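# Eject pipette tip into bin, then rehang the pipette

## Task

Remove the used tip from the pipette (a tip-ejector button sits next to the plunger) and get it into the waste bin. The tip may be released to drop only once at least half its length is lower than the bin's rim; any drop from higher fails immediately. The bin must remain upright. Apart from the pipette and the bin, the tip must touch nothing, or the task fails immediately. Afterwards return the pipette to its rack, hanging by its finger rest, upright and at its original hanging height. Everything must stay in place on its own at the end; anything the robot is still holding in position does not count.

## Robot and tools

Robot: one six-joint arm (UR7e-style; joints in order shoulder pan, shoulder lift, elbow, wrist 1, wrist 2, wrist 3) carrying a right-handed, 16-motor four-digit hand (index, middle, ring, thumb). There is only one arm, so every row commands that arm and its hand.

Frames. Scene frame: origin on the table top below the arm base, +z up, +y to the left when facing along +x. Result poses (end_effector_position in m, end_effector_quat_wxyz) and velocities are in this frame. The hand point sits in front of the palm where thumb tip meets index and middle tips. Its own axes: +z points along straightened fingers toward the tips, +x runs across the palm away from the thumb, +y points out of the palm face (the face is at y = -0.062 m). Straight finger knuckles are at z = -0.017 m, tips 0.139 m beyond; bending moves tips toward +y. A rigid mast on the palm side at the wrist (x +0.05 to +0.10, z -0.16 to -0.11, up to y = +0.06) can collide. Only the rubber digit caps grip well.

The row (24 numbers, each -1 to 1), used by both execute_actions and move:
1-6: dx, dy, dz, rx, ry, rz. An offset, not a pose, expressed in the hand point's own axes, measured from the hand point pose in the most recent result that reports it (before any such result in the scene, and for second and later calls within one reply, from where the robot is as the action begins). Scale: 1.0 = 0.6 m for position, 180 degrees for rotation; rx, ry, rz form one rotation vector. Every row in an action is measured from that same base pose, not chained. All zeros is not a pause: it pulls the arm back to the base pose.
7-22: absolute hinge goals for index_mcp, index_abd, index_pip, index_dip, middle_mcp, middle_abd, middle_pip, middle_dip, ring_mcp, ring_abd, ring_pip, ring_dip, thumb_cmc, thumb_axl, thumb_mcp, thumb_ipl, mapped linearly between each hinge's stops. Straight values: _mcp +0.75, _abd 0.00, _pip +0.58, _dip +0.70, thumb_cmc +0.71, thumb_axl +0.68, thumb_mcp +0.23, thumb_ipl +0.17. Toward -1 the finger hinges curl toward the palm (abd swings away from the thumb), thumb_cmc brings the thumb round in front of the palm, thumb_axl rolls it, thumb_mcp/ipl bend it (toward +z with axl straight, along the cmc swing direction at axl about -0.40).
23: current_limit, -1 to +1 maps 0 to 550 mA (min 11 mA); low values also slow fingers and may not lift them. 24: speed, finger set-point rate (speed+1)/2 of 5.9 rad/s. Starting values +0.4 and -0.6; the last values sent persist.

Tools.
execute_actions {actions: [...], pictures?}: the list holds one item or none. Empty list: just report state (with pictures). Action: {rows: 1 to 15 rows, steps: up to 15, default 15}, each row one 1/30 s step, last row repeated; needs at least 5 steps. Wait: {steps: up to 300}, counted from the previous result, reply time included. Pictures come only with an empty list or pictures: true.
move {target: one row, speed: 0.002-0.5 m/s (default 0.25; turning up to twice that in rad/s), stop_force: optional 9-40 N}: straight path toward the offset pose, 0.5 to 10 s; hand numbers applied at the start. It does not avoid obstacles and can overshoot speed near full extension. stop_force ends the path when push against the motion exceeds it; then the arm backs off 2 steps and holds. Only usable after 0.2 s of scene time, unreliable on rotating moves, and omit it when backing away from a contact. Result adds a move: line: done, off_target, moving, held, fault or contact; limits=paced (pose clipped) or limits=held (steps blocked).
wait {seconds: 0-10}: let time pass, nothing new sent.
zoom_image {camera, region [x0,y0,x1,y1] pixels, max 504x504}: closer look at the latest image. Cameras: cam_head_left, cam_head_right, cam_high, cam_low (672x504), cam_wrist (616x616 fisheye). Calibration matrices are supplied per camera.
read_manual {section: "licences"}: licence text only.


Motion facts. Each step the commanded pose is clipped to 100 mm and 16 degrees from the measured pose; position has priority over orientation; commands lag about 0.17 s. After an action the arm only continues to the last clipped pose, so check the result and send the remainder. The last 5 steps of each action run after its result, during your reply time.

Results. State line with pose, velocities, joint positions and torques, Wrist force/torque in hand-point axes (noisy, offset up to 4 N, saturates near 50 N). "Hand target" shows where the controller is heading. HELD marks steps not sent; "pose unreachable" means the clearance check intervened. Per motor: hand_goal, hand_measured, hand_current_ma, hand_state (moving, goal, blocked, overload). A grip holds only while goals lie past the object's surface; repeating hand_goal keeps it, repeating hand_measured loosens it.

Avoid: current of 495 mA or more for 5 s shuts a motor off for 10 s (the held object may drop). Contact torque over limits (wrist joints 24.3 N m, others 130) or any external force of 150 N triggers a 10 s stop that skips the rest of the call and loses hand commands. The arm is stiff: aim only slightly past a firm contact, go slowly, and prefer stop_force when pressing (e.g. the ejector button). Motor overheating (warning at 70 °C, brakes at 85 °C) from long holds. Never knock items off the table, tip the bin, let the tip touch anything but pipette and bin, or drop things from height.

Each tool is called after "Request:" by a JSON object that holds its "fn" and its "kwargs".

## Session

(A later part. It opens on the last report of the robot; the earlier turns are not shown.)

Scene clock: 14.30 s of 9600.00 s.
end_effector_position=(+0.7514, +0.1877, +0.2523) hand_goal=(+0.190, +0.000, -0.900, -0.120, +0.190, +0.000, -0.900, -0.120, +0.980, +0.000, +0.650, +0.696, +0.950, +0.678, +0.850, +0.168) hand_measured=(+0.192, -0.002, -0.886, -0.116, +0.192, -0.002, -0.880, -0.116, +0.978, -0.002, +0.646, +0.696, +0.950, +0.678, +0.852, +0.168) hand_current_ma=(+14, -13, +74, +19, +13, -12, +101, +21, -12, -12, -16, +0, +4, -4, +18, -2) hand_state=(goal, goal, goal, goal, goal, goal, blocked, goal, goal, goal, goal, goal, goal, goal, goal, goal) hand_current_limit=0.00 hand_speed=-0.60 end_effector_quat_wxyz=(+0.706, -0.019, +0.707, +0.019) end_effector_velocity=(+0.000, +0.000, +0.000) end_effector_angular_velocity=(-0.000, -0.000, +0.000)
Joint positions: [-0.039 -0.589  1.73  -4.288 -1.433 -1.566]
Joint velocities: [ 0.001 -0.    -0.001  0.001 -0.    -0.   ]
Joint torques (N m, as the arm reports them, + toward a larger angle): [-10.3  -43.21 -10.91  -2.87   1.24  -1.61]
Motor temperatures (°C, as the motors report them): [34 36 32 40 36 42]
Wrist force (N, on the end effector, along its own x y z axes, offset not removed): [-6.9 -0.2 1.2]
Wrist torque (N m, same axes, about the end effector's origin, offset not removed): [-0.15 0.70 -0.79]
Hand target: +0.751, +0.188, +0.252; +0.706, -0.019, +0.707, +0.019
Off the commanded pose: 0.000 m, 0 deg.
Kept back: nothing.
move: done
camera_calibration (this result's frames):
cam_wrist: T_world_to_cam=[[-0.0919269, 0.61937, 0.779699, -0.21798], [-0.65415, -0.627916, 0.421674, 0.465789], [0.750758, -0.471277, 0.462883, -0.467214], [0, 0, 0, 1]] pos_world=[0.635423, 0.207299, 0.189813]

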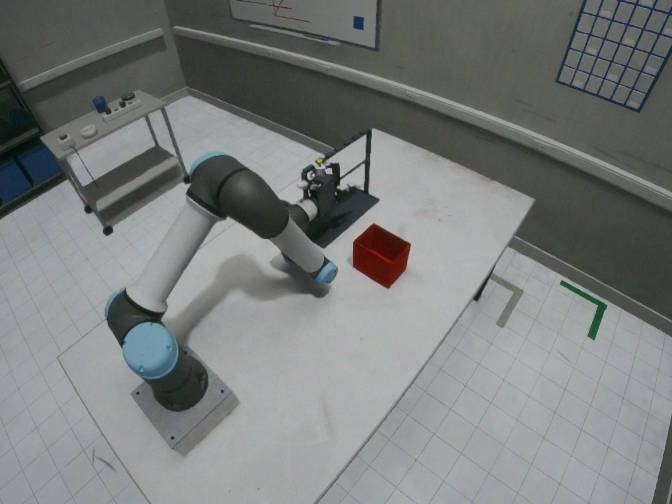

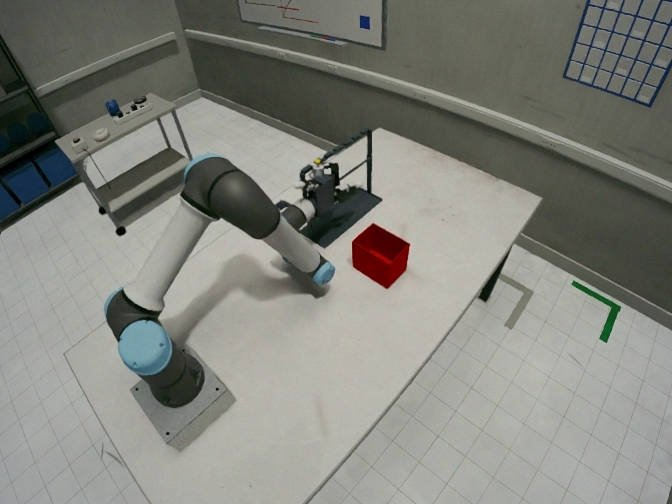

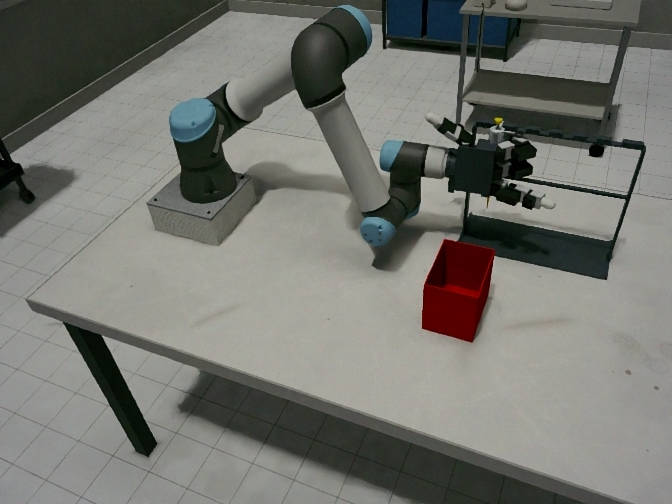

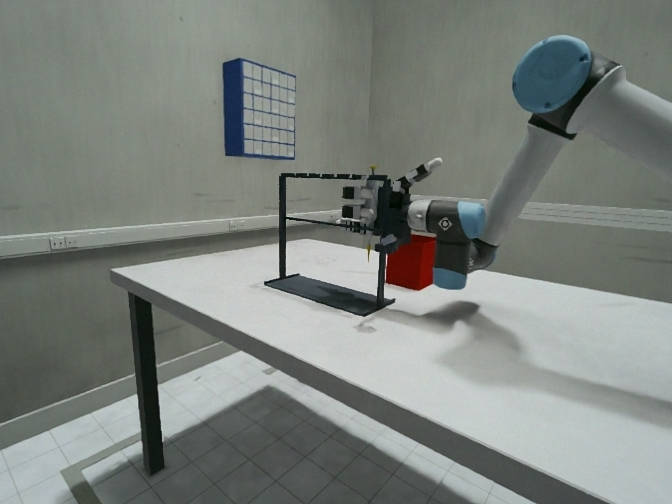

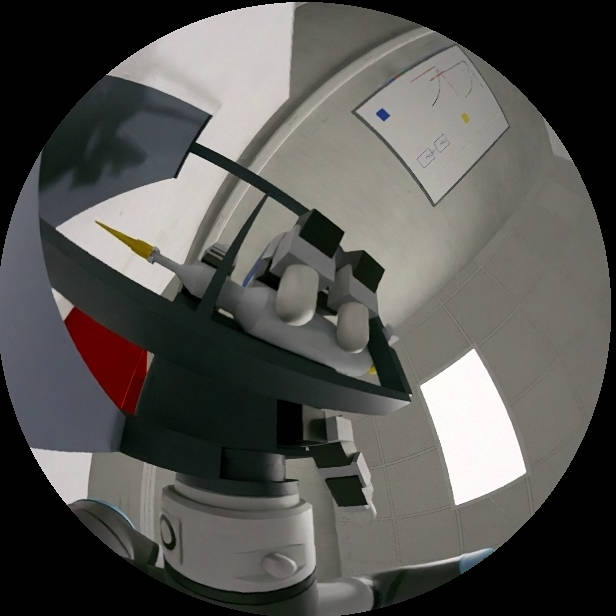

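Request:
{"fn": "move", "kwargs": {"target": [0, 0, 0, 0, 0, 0, 0.13, 0, -0.98, -0.18, 0.13, 0, -0.98, -0.18, 0.98, 0, 0.65, 0.696, 0.95, 0.678, 0.85, 0.168, 0.6, -0.8]}}

Request:
{"fn": "move", "kwargs": {"target": [-0.0183, 0, 0, 0, 0, 0, 0.13, 0, -0.98, -0.18, 0.13, 0, -0.98, -0.18, 0.98, 0, 0.65, 0.696, 0.95, 0.678, 0.85, 0.168, 0.6, -0.8], "speed": 0.015}}

Request:
{"fn": "zoom_image", "kwargs": {"camera": "cam_low", "region": [340, 150, 400, 200]}}

Request:
{"fn": "zoom_image", "kwargs": {"camera": "cam_high", "region": [465, 100, 535, 160]}}

Scene clock: 15.30 s of 9600.00 s.
end_effector_position=(+0.7514, +0.1877, +0.2523) hand_goal=(+0.130, +0.000, -0.980, -0.180, +0.130, +0.000, -0.980, -0.180, +0.980, +0.000, +0.650, +0.696, +0.950, +0.678, +0.850, +0.168) hand_measured=(+0.184, -0.002, -0.886, -0.126, +0.180, -0.002, -0.882, -0.126, +0.978, -0.002, +0.646, +0.696, +0.950, +0.678, +0.852, +0.168) hand_current_ma=(+284, -13, +440, +269, +263, -12, +440, +270, -12, -12, -16, +0, +4, -4, +18, -2) hand_state=(blocked, goal, blocked, blocked, blocked, goal, blocked, blocked, goal, goal, goal, goal, goal, goal, goal, goal) hand_current_limit=0.60 hand_speed=-0.80 end_effector_quat_wxyz=(+0.706, -0.019, +0.707, +0.019) end_effector_velocity=(-0.000, -0.000, -0.000) end_effector_angular_velocity=(+0.000, +0.001, -0.000)
Joint positions: [-0.039 -0.589  1.73  -4.288 -1.433 -1.566]
Joint velocities: [-0.     0.     0.001 -0.     0.    -0.   ]
Joint torques (N m, as the arm reports them, + toward a larger angle): [-11.27 -44.79 -10.64  -3.36   1.3   -1.55]
Motor temperatures (°C, as the motors report them): [34 36 32 40 36 42]
Wrist force (N, on the end effector, along its own x y z axes, offset not removed): [-2.8 -3.8 2.9]
Wrist torque (N m, same axes, about the end effector's origin, offset not removed): [-0.51 0.25 -0.33]
Hand target: +0.751, +0.188, +0.252; +0.706, -0.019, +0.707, +0.019
Off the commanded pose: 0.000 m, 0 deg.
Kept back: nothing.
move: done
camera_calibration (this result's frames):
cam_wrist: T_world_to_cam=[[-0.0919272, 0.61937, 0.779699, -0.21798], [-0.65415, -0.627916, 0.421673, 0.465789], [0.750758, -0.471277, 0.462884, -0.467214], [0, 0, 0, 1]] pos_world=[0.635423, 0.207299, 0.189813]

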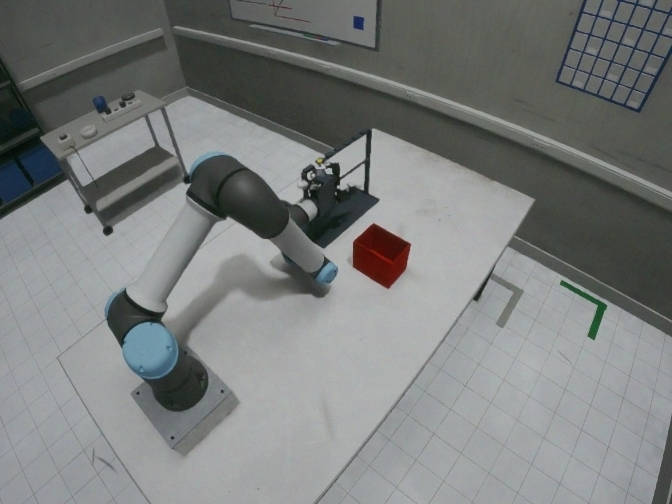

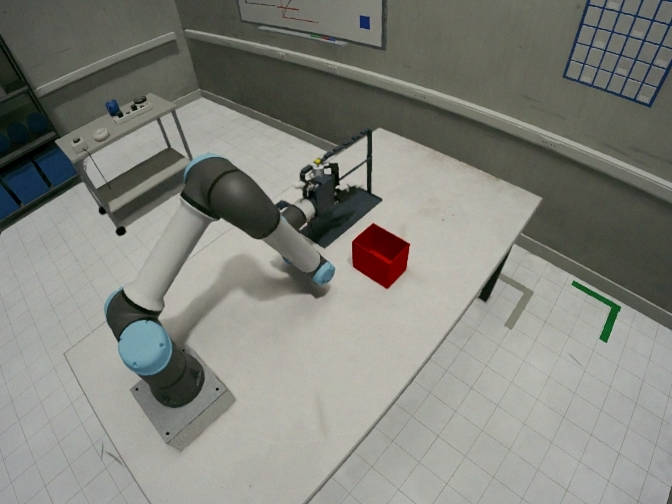

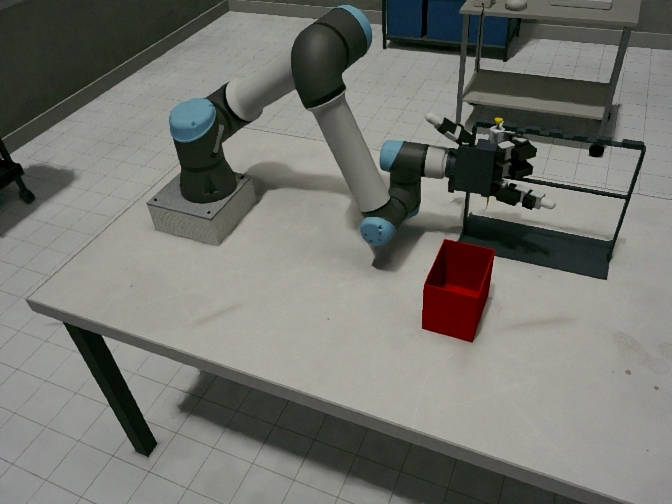

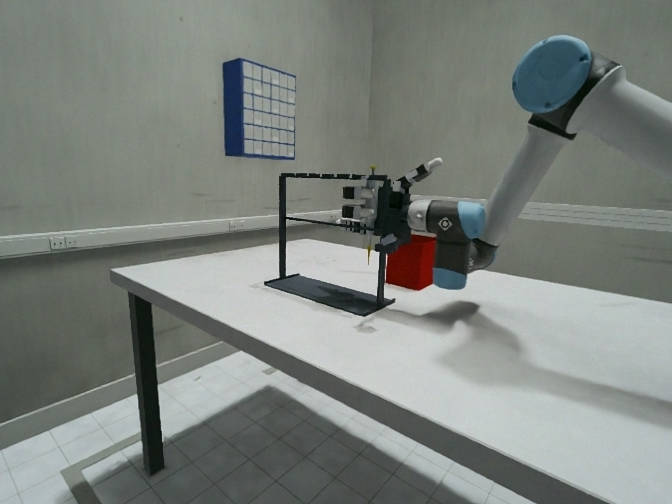

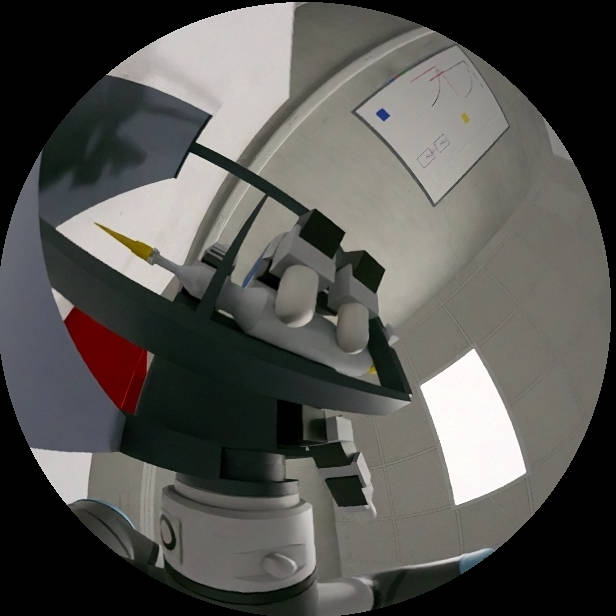

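Scene clock: 16.30 s of 9600.00 s.
end_effector_position=(+0.7514, +0.1877, +0.2631) hand_goal=(+0.130, +0.000, -0.980, -0.180, +0.130, +0.000, -0.980, -0.180, +0.980, +0.000, +0.650, +0.696, +0.950, +0.678, +0.850, +0.168) hand_measured=(+0.182, -0.002, -0.886, -0.126, +0.178, -0.002, -0.882, -0.128, +0.978, -0.002, +0.646, +0.696, +0.950, +0.678, +0.852, +0.168) hand_current_ma=(+279, -8, +440, +269, +256, -6, +440, +263, -12, -12, -16, +0, +4, -4, +18, -2) hand_state=(blocked, goal, blocked, blocked, blocked, goal, blocked, blocked, goal, goal, goal, goal, goal, goal, goal, goal) hand_current_limit=0.60 hand_speed=-0.80 end_effector_quat_wxyz=(+0.706, -0.019, +0.707, +0.019) end_effector_velocity=(+0.000, -0.000, +0.002) end_effector_angular_velocity=(-0.000, +0.001, +0.001)
Joint positions: [-0.039 -0.613  1.737 -4.272 -1.433 -1.566]
Joint velocities: [-0.001 -0.004  0.001  0.004  0.002 -0.   ]
Joint torques (N m, as the arm reports them, + toward a larger angle): [-12.2  -57.66  -0.22  -0.72   1.46  -0.99]
Motor temperatures (°C, as the motors report them): [34 36 32 40 36 42]
Wrist force (N, on the end effector, along its own x y z axes, offset not removed): [0.0 -2.8 1.9]
Wrist torque (N m, same axes, about the end effector's origin, offset not removed): [-0.65 -0.21 -0.46]
Hand target: +0.751, +0.188, +0.263; +0.706, -0.019, +0.707, +0.019
Off the commanded pose: 0.000 m, 0 deg.
Kept back: nothing.
move: done
camera_calibration (this result's frames):
cam_wrist: T_world_to_cam=[[-0.0919369, 0.619371, 0.779697, -0.226401], [-0.654155, -0.627916, 0.421666, 0.461253], [0.750752, -0.471276, 0.462893, -0.47221], [0, 0, 0, 1]] pos_world=[0.635429, 0.207313, 0.200612]

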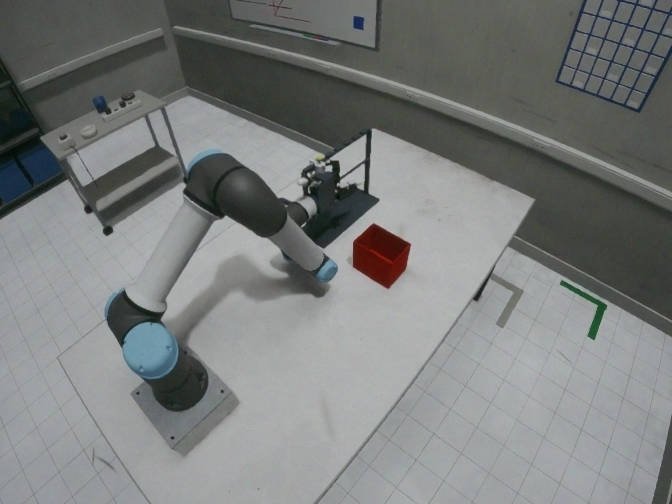

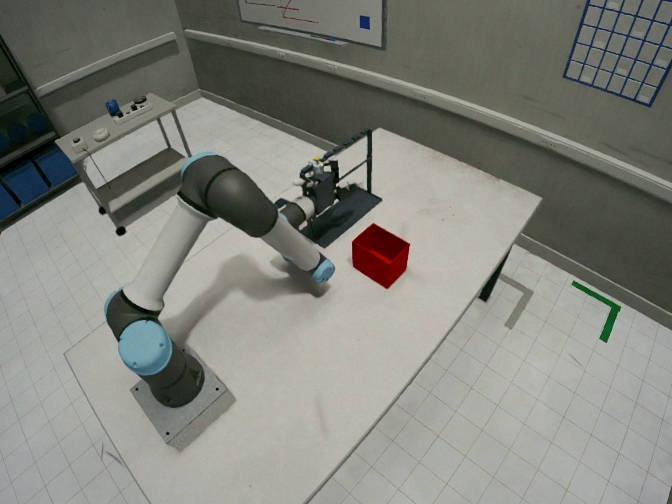

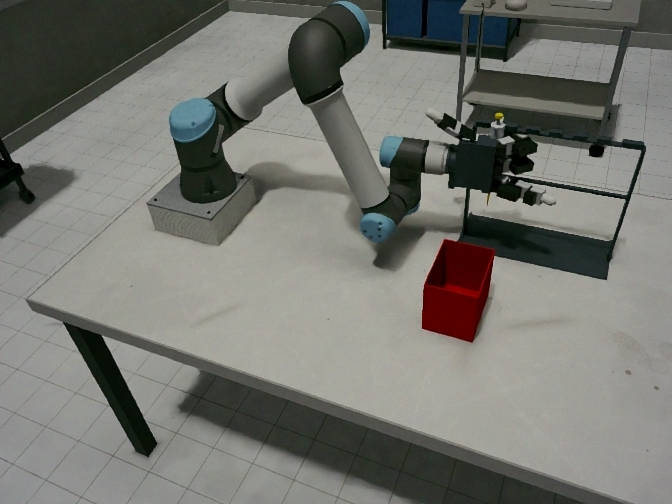

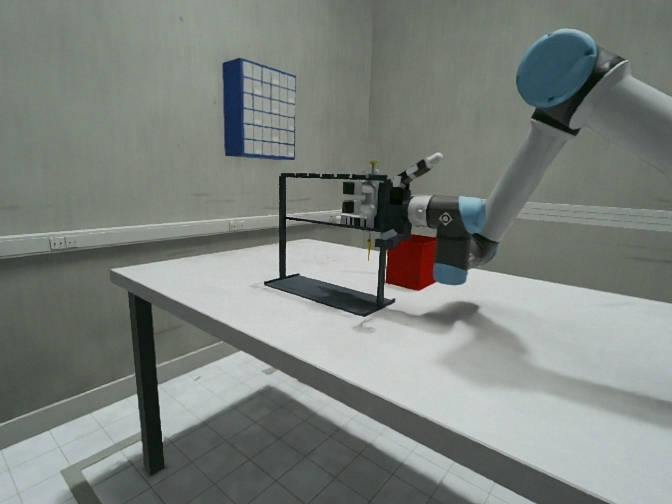

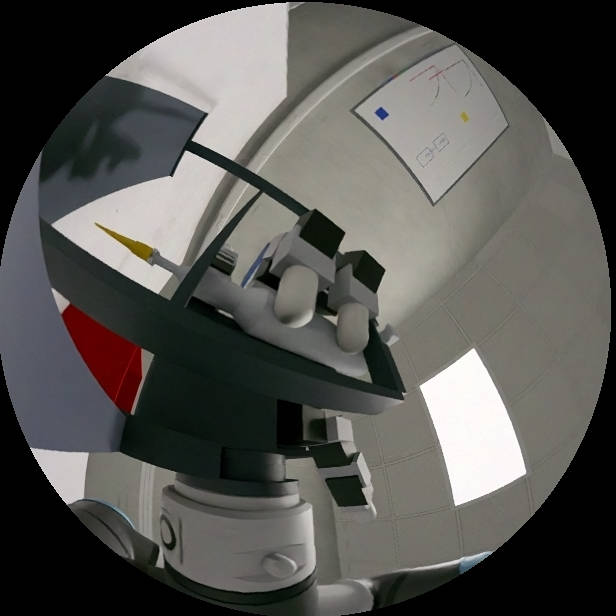

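Region (340, 150, 400, 200) of cam_low's 672x504 image, scaled by 8.400, with more detail than that image has.

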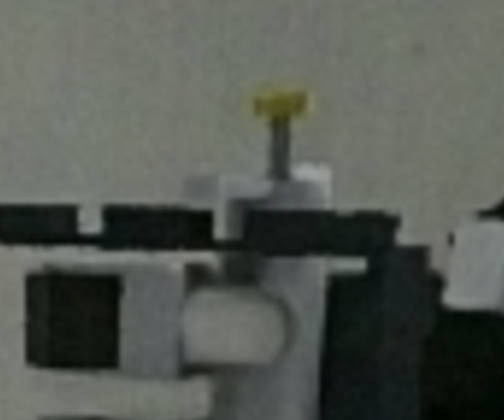

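Region (465, 100, 535, 160) of cam_high's 672x504 image, scaled by 7.200, with more detail than that image has; it fills the top 432 rows of this view, and the rest is white.

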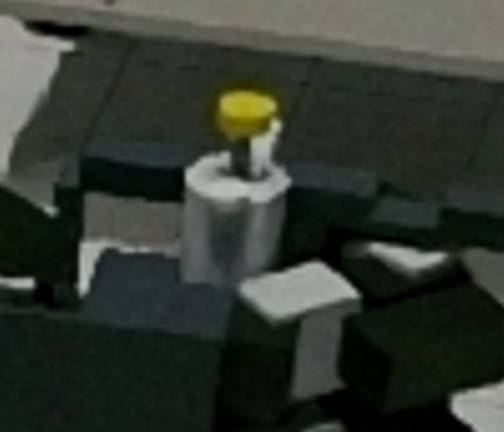

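Request:
{"fn": "move", "kwargs": {"target": [0, -0.1498, -0.0078, 0, 0, 0, 0.13, 0, -0.98, -0.18, 0.13, 0, -0.98, -0.18, 0.98, 0, 0.65, 0.696, 0.95, 0.678, 0.85, 0.168, 0.6, -0.8], "speed": 0.06}}

Request:
{"fn": "zoom_image", "kwargs": {"camera": "cam_high", "region": [400, 190, 560, 350]}}

Request:
{"fn": "zoom_image", "kwargs": {"camera": "cam_head_left", "region": [310, 170, 430, 300]}}

Request:
{"fn": "zoom_image", "kwargs": {"camera": "cam_low", "region": [360, 190, 480, 300]}}

Scene clock: 18.57 s of 9600.00 s.
end_effector_position=(+0.7515, +0.0979, +0.2633) hand_goal=(+0.130, +0.000, -0.980, -0.180, +0.130, +0.000, -0.980, -0.180, +0.980, +0.000, +0.650, +0.696, +0.950, +0.678, +0.850, +0.168) hand_measured=(+0.182, -0.002, -0.886, -0.126, +0.178, -0.002, -0.882, -0.128, +0.978, -0.002, +0.646, +0.696, +0.950, +0.678, +0.852, +0.168) hand_current_ma=(+279, -8, +440, +269, +256, -6, +440, +263, -12, -12, -16, +0, +4, -4, +18, -2) hand_state=(blocked, goal, blocked, blocked, blocked, goal, blocked, blocked, goal, goal, goal, goal, goal, goal, goal, goal) hand_current_limit=0.60 hand_speed=-0.80 end_effector_quat_wxyz=(+0.706, -0.019, +0.707, +0.019) end_effector_velocity=(-0.000, -0.002, +0.000) end_effector_angular_velocity=(-0.000, -0.002, +0.000)
Joint positions: [-0.212 -0.62   1.761 -4.289 -1.261 -1.565]
Joint velocities: [-0.003 -0.     0.    -0.002  0.004  0.   ]
Joint torques (N m, as the arm reports them, + toward a larger angle): [-12.92 -54.48  -0.68  -4.1    1.71   1.35]
Motor temperatures (°C, as the motors report them): [34 36 32 40 36 42]
Wrist force (N, on the end effector, along its own x y z axes, offset not removed): [-1.5 0.0 1.6]
Wrist torque (N m, same axes, about the end effector's origin, offset not removed): [0.06 0.24 -0.63]
Hand target: +0.752, +0.098, +0.263; +0.706, -0.019, +0.707, +0.019
Off the commanded pose: 0.000 m, 0 deg.
Kept back: nothing.
move: done
camera_calibration (this result's frames):
cam_wrist: T_world_to_cam=[[-0.0919842, 0.619093, 0.779912, -0.170915], [-0.654198, -0.628055, 0.421392, 0.404962], [0.750709, -0.471456, 0.46278, -0.51461], [0, 0, 0, 1]] pos_world=[0.635526, 0.117535, 0.200802]

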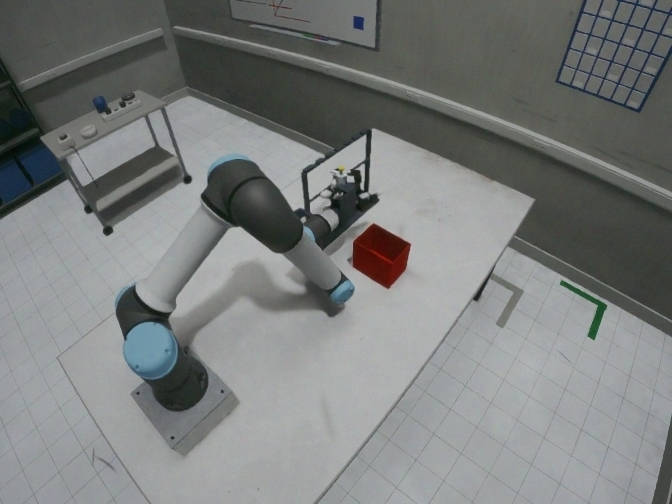

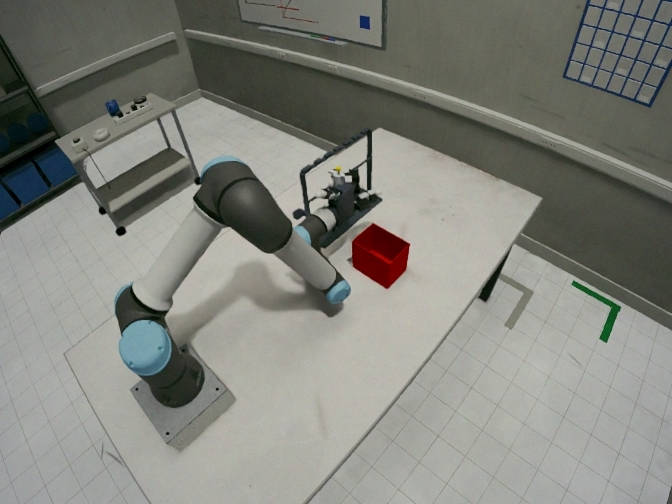

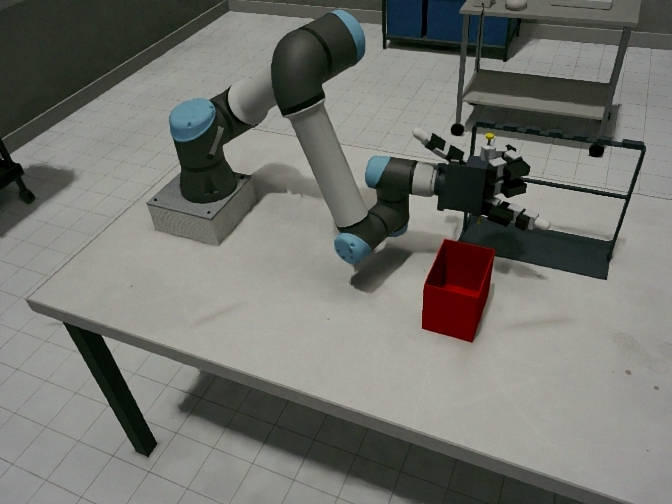

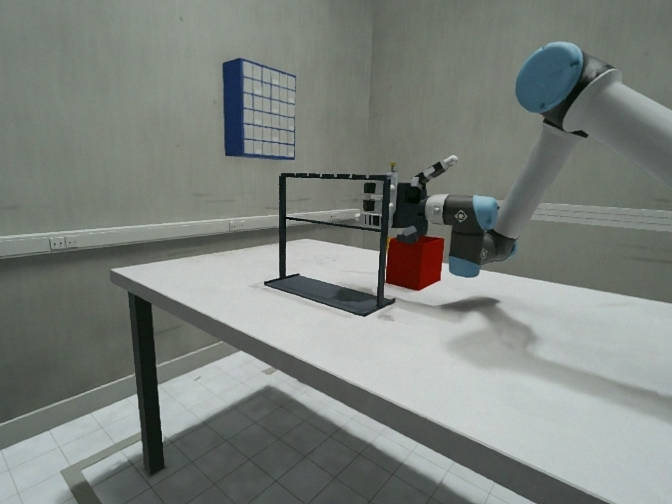

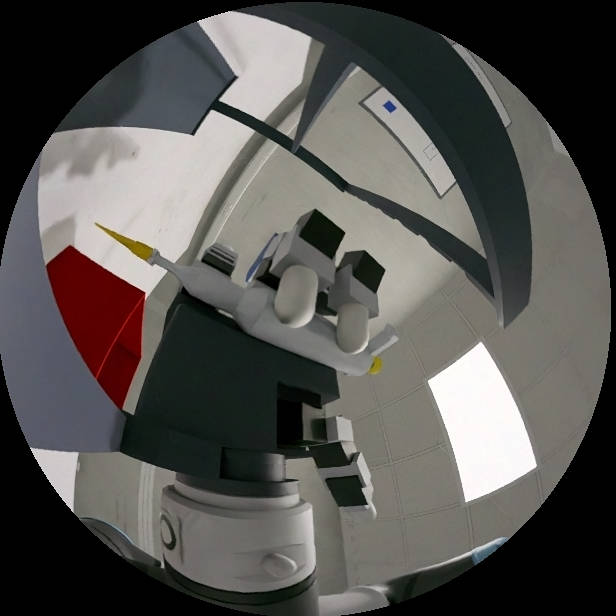

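Region (400, 190, 560, 350) of cam_high's 672x504 image, scaled by 3.150, with more detail than that image has.

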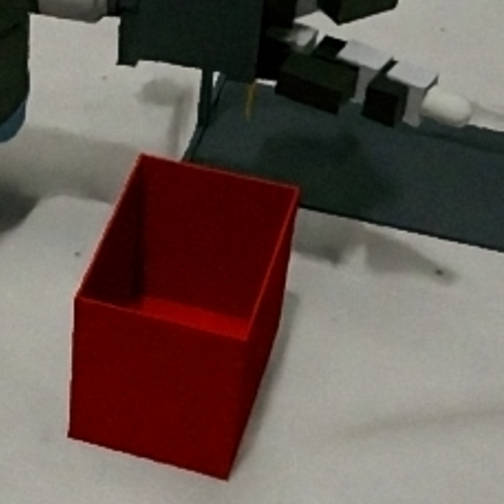

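Region (310, 170, 430, 300) of cam_head_left's 672x504 image, scaled by 3.877, with more detail than that image has; it fills the left 465 columns of this view, and the rest is white.

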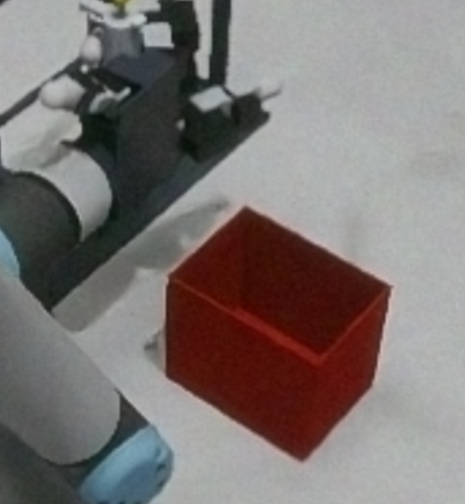

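Region (360, 190, 480, 300) of cam_low's 672x504 image, scaled by 4.200, with more detail than that image has; it fills the top 462 rows of this view, and the rest is white.

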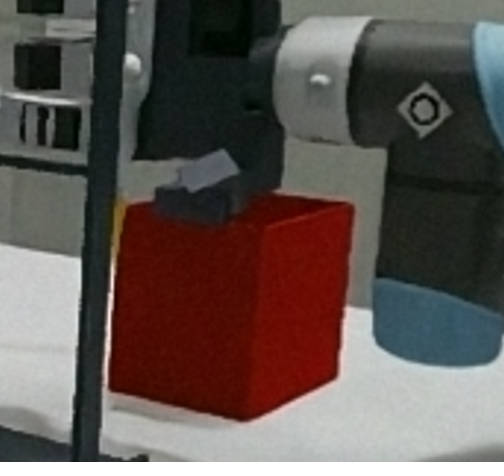

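Request:
{"fn": "move", "kwargs": {"target": [-0.1583, -0.2986, -0.019, 0, 0, 0, 0.13, 0, -0.98, -0.18, 0.13, 0, -0.98, -0.18, 0.98, 0, 0.65, 0.696, 0.8, 0.678, 0.06, -0.2, 0.6, -0.7], "speed": 0.15}}

Request:
{"fn": "move", "kwargs": {"target": [0.178, 0, 0, 0, 0, 0, 0.13, 0, -0.98, -0.18, 0.13, 0, -0.98, -0.18, 0.98, 0, 0.65, 0.696, 0.8, 0.678, 0.06, -0.2, 0.6, -0.7], "speed": 0.1}}

Request:
{"fn": "zoom_image", "kwargs": {"camera": "cam_low", "region": [370, 150, 490, 270]}}

Request:
{"fn": "zoom_image", "kwargs": {"camera": "cam_high", "region": [400, 150, 560, 310]}}

Scene clock: 21.37 s of 9600.00 s.
end_effector_position=(+0.7497, -0.0813, +0.3585) hand_goal=(+0.130, +0.000, -0.980, -0.180, +0.130, +0.000, -0.980, -0.180, +0.980, +0.000, +0.650, +0.696, +0.800, +0.678, +0.060, -0.200) hand_measured=(+0.182, -0.002, -0.886, -0.126, +0.178, -0.002, -0.882, -0.128, +0.978, -0.002, +0.646, +0.696, +0.806, +0.678, +0.060, -0.200) hand_current_ma=(+278, -8, +440, +269, +256, -6, +440, +263, -10, -13, -15, +0, +30, -4, -1, +6) hand_state=(blocked, goal, blocked, blocked, blocked, goal, blocked, blocked, goal, goal, goal, goal, goal, goal, goal, goal) hand_current_limit=0.60 hand_speed=-0.70 end_effector_quat_wxyz=(+0.706, -0.019, +0.707, +0.019) end_effector_velocity=(+0.000, -0.002, +0.001) end_effector_angular_velocity=(+0.000, +0.001, -0.000)
Joint positions: [-0.53  -0.778  1.706 -4.077 -0.943 -1.562]
Joint velocities: [-0.003 -0.001 -0.003  0.004  0.003 -0.   ]
Joint torques (N m, as the arm reports them, + toward a larger angle): [-13.01 -56.7  -21.51   0.17   1.54  -1.79]
Motor temperatures (°C, as the motors report them): [34 36 32 40 36 42]
Wrist force (N, on the end effector, along its own x y z axes, offset not removed): [1.6 -0.8 1.9]
Wrist torque (N m, same axes, about the end effector's origin, offset not removed): [-0.53 -0.15 -0.29]
Hand target: +0.750, -0.081, +0.359; +0.706, -0.019, +0.707, +0.019
Off the commanded pose: 0.000 m, 0 deg.
Kept back: nothing.
move: done
camera_calibration (this result's frames):
cam_wrist: T_world_to_cam=[[-0.0921881, 0.618602, 0.780277, -0.134347], [-0.654341, -0.6283, 0.420806, 0.251384], [0.750559, -0.471774, 0.462699, -0.641669], [0, 0, 0, 1]] pos_world=[0.633716, -0.061671, 0.295944]

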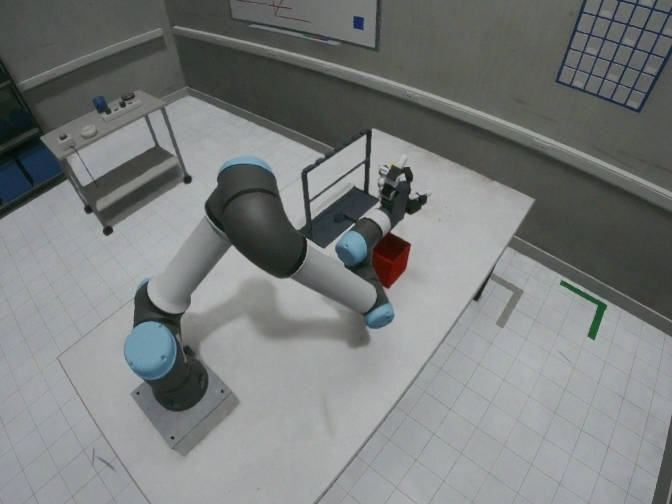

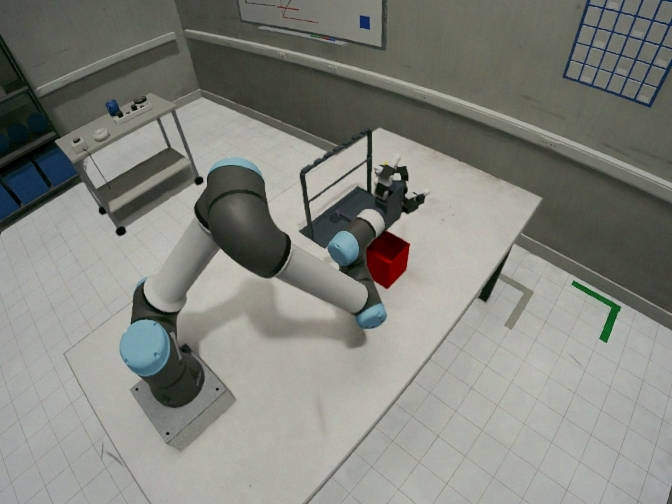

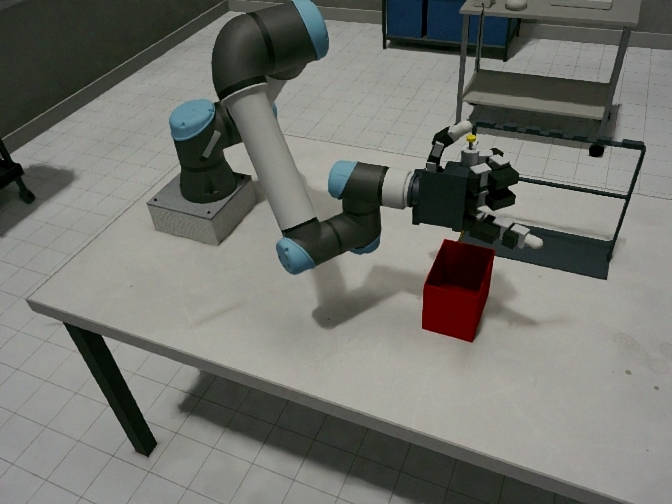

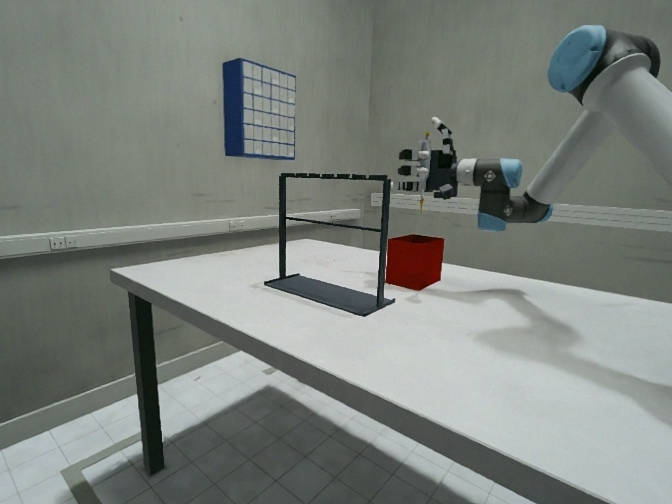

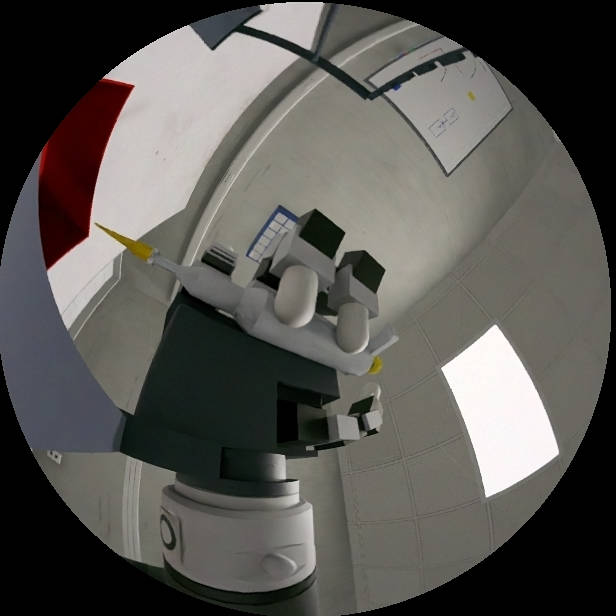

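Scene clock: 22.90 s of 9600.00 s.
end_effector_position=(+0.7496, -0.0814, +0.2519) hand_goal=(+0.130, +0.000, -0.980, -0.180, +0.130, +0.000, -0.980, -0.180, +0.980, +0.000, +0.650, +0.696, +0.800, +0.678, +0.060, -0.200) hand_measured=(+0.182, -0.002, -0.886, -0.126, +0.178, -0.002, -0.882, -0.128, +0.978, -0.002, +0.646, +0.696, +0.806, +0.678, +0.060, -0.200) hand_current_ma=(+278, -8, +440, +269, +256, -6, +440, +263, -10, -13, -15, +0, +30, -4, -2, +5) hand_state=(blocked, goal, blocked, blocked, blocked, goal, blocked, blocked, goal, goal, goal, goal, goal, goal, goal, goal) hand_current_limit=0.60 hand_speed=-0.70 end_effector_quat_wxyz=(+0.706, -0.019, +0.707, +0.019) end_effector_velocity=(+0.000, -0.001, -0.002) end_effector_angular_velocity=(+0.001, +0.000, -0.001)
Joint positions: [-0.528 -0.563  1.661 -4.246 -0.944 -1.562]
Joint velocities: [-0.001  0.004 -0.003 -0.001 -0.     0.001]
Joint torques (N m, as the arm reports them, + toward a larger angle): [ 10.72 -42.99 -18.73  -3.71  -1.27   1.65]
Motor temperatures (°C, as the motors report them): [34 36 32 40 36 42]
Wrist force (N, on the end effector, along its own x y z axes, offset not removed): [3.1 2.3 4.2]
Wrist torque (N m, same axes, about the end effector's origin, offset not removed): [-0.28 -0.41 0.17]
Hand target: +0.750, -0.081, +0.252; +0.706, -0.019, +0.707, +0.019
Off the commanded pose: 0.000 m, 0 deg.
Kept back: nothing.
move: done
camera_calibration (this result's frames):
cam_wrist: T_world_to_cam=[[-0.092161, 0.618623, 0.780264, -0.0511788], [-0.65433, -0.628286, 0.420843, 0.296135], [0.750572, -0.471765, 0.462687, -0.592349], [0, 0, 0, 1]] pos_world=[0.633654, -0.0617319, 0.189379]

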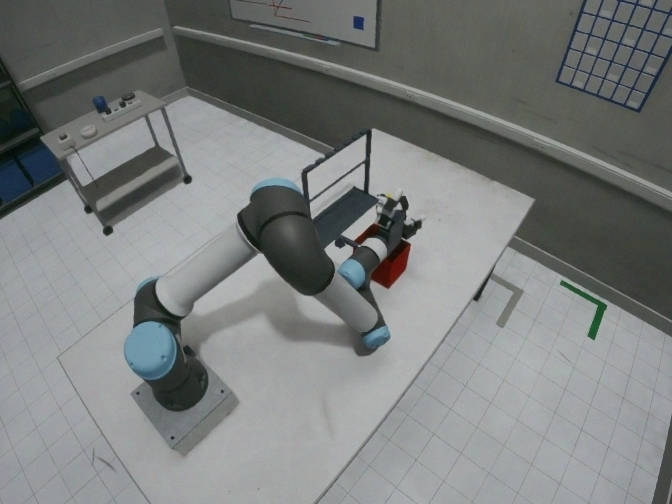

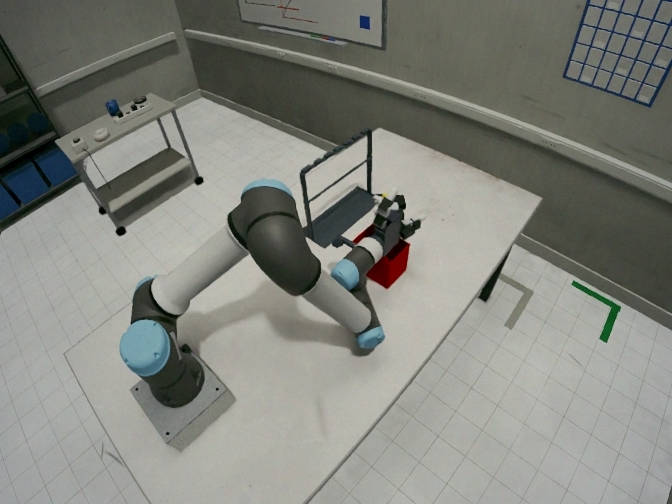

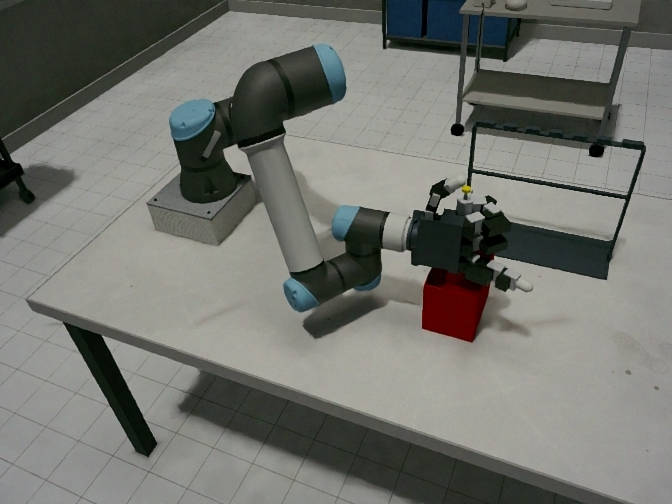

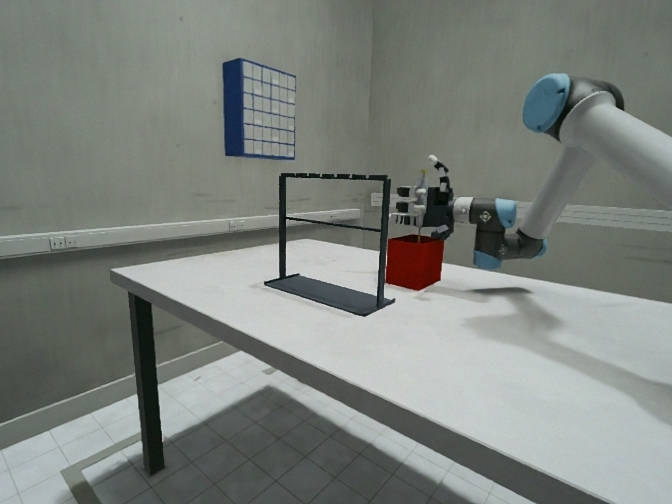

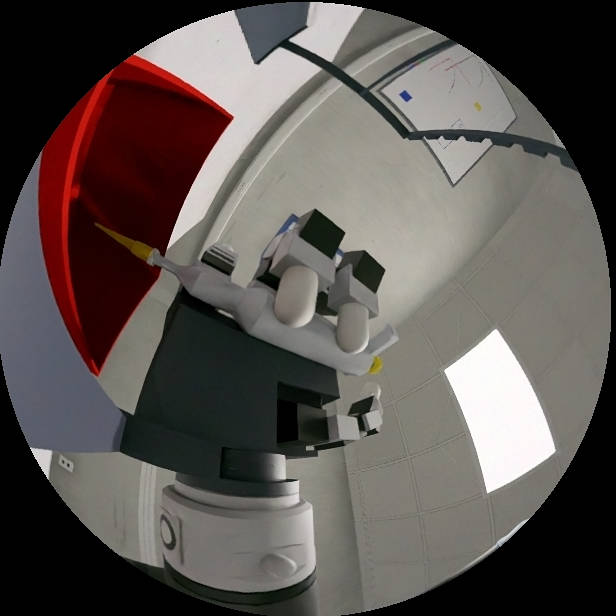

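Region (370, 150, 490, 270) of cam_low's 672x504 image, scaled by 4.200, with more detail than that image has.

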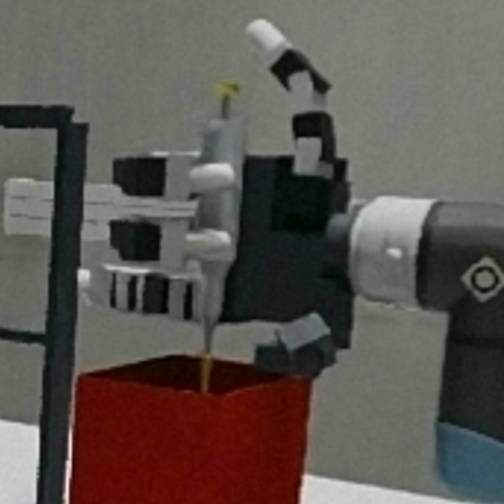

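Region (400, 150, 560, 310) of cam_high's 672x504 image, scaled by 3.150, with more detail than that image has.

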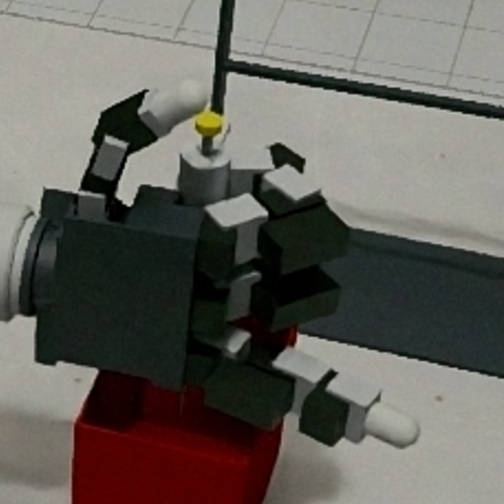

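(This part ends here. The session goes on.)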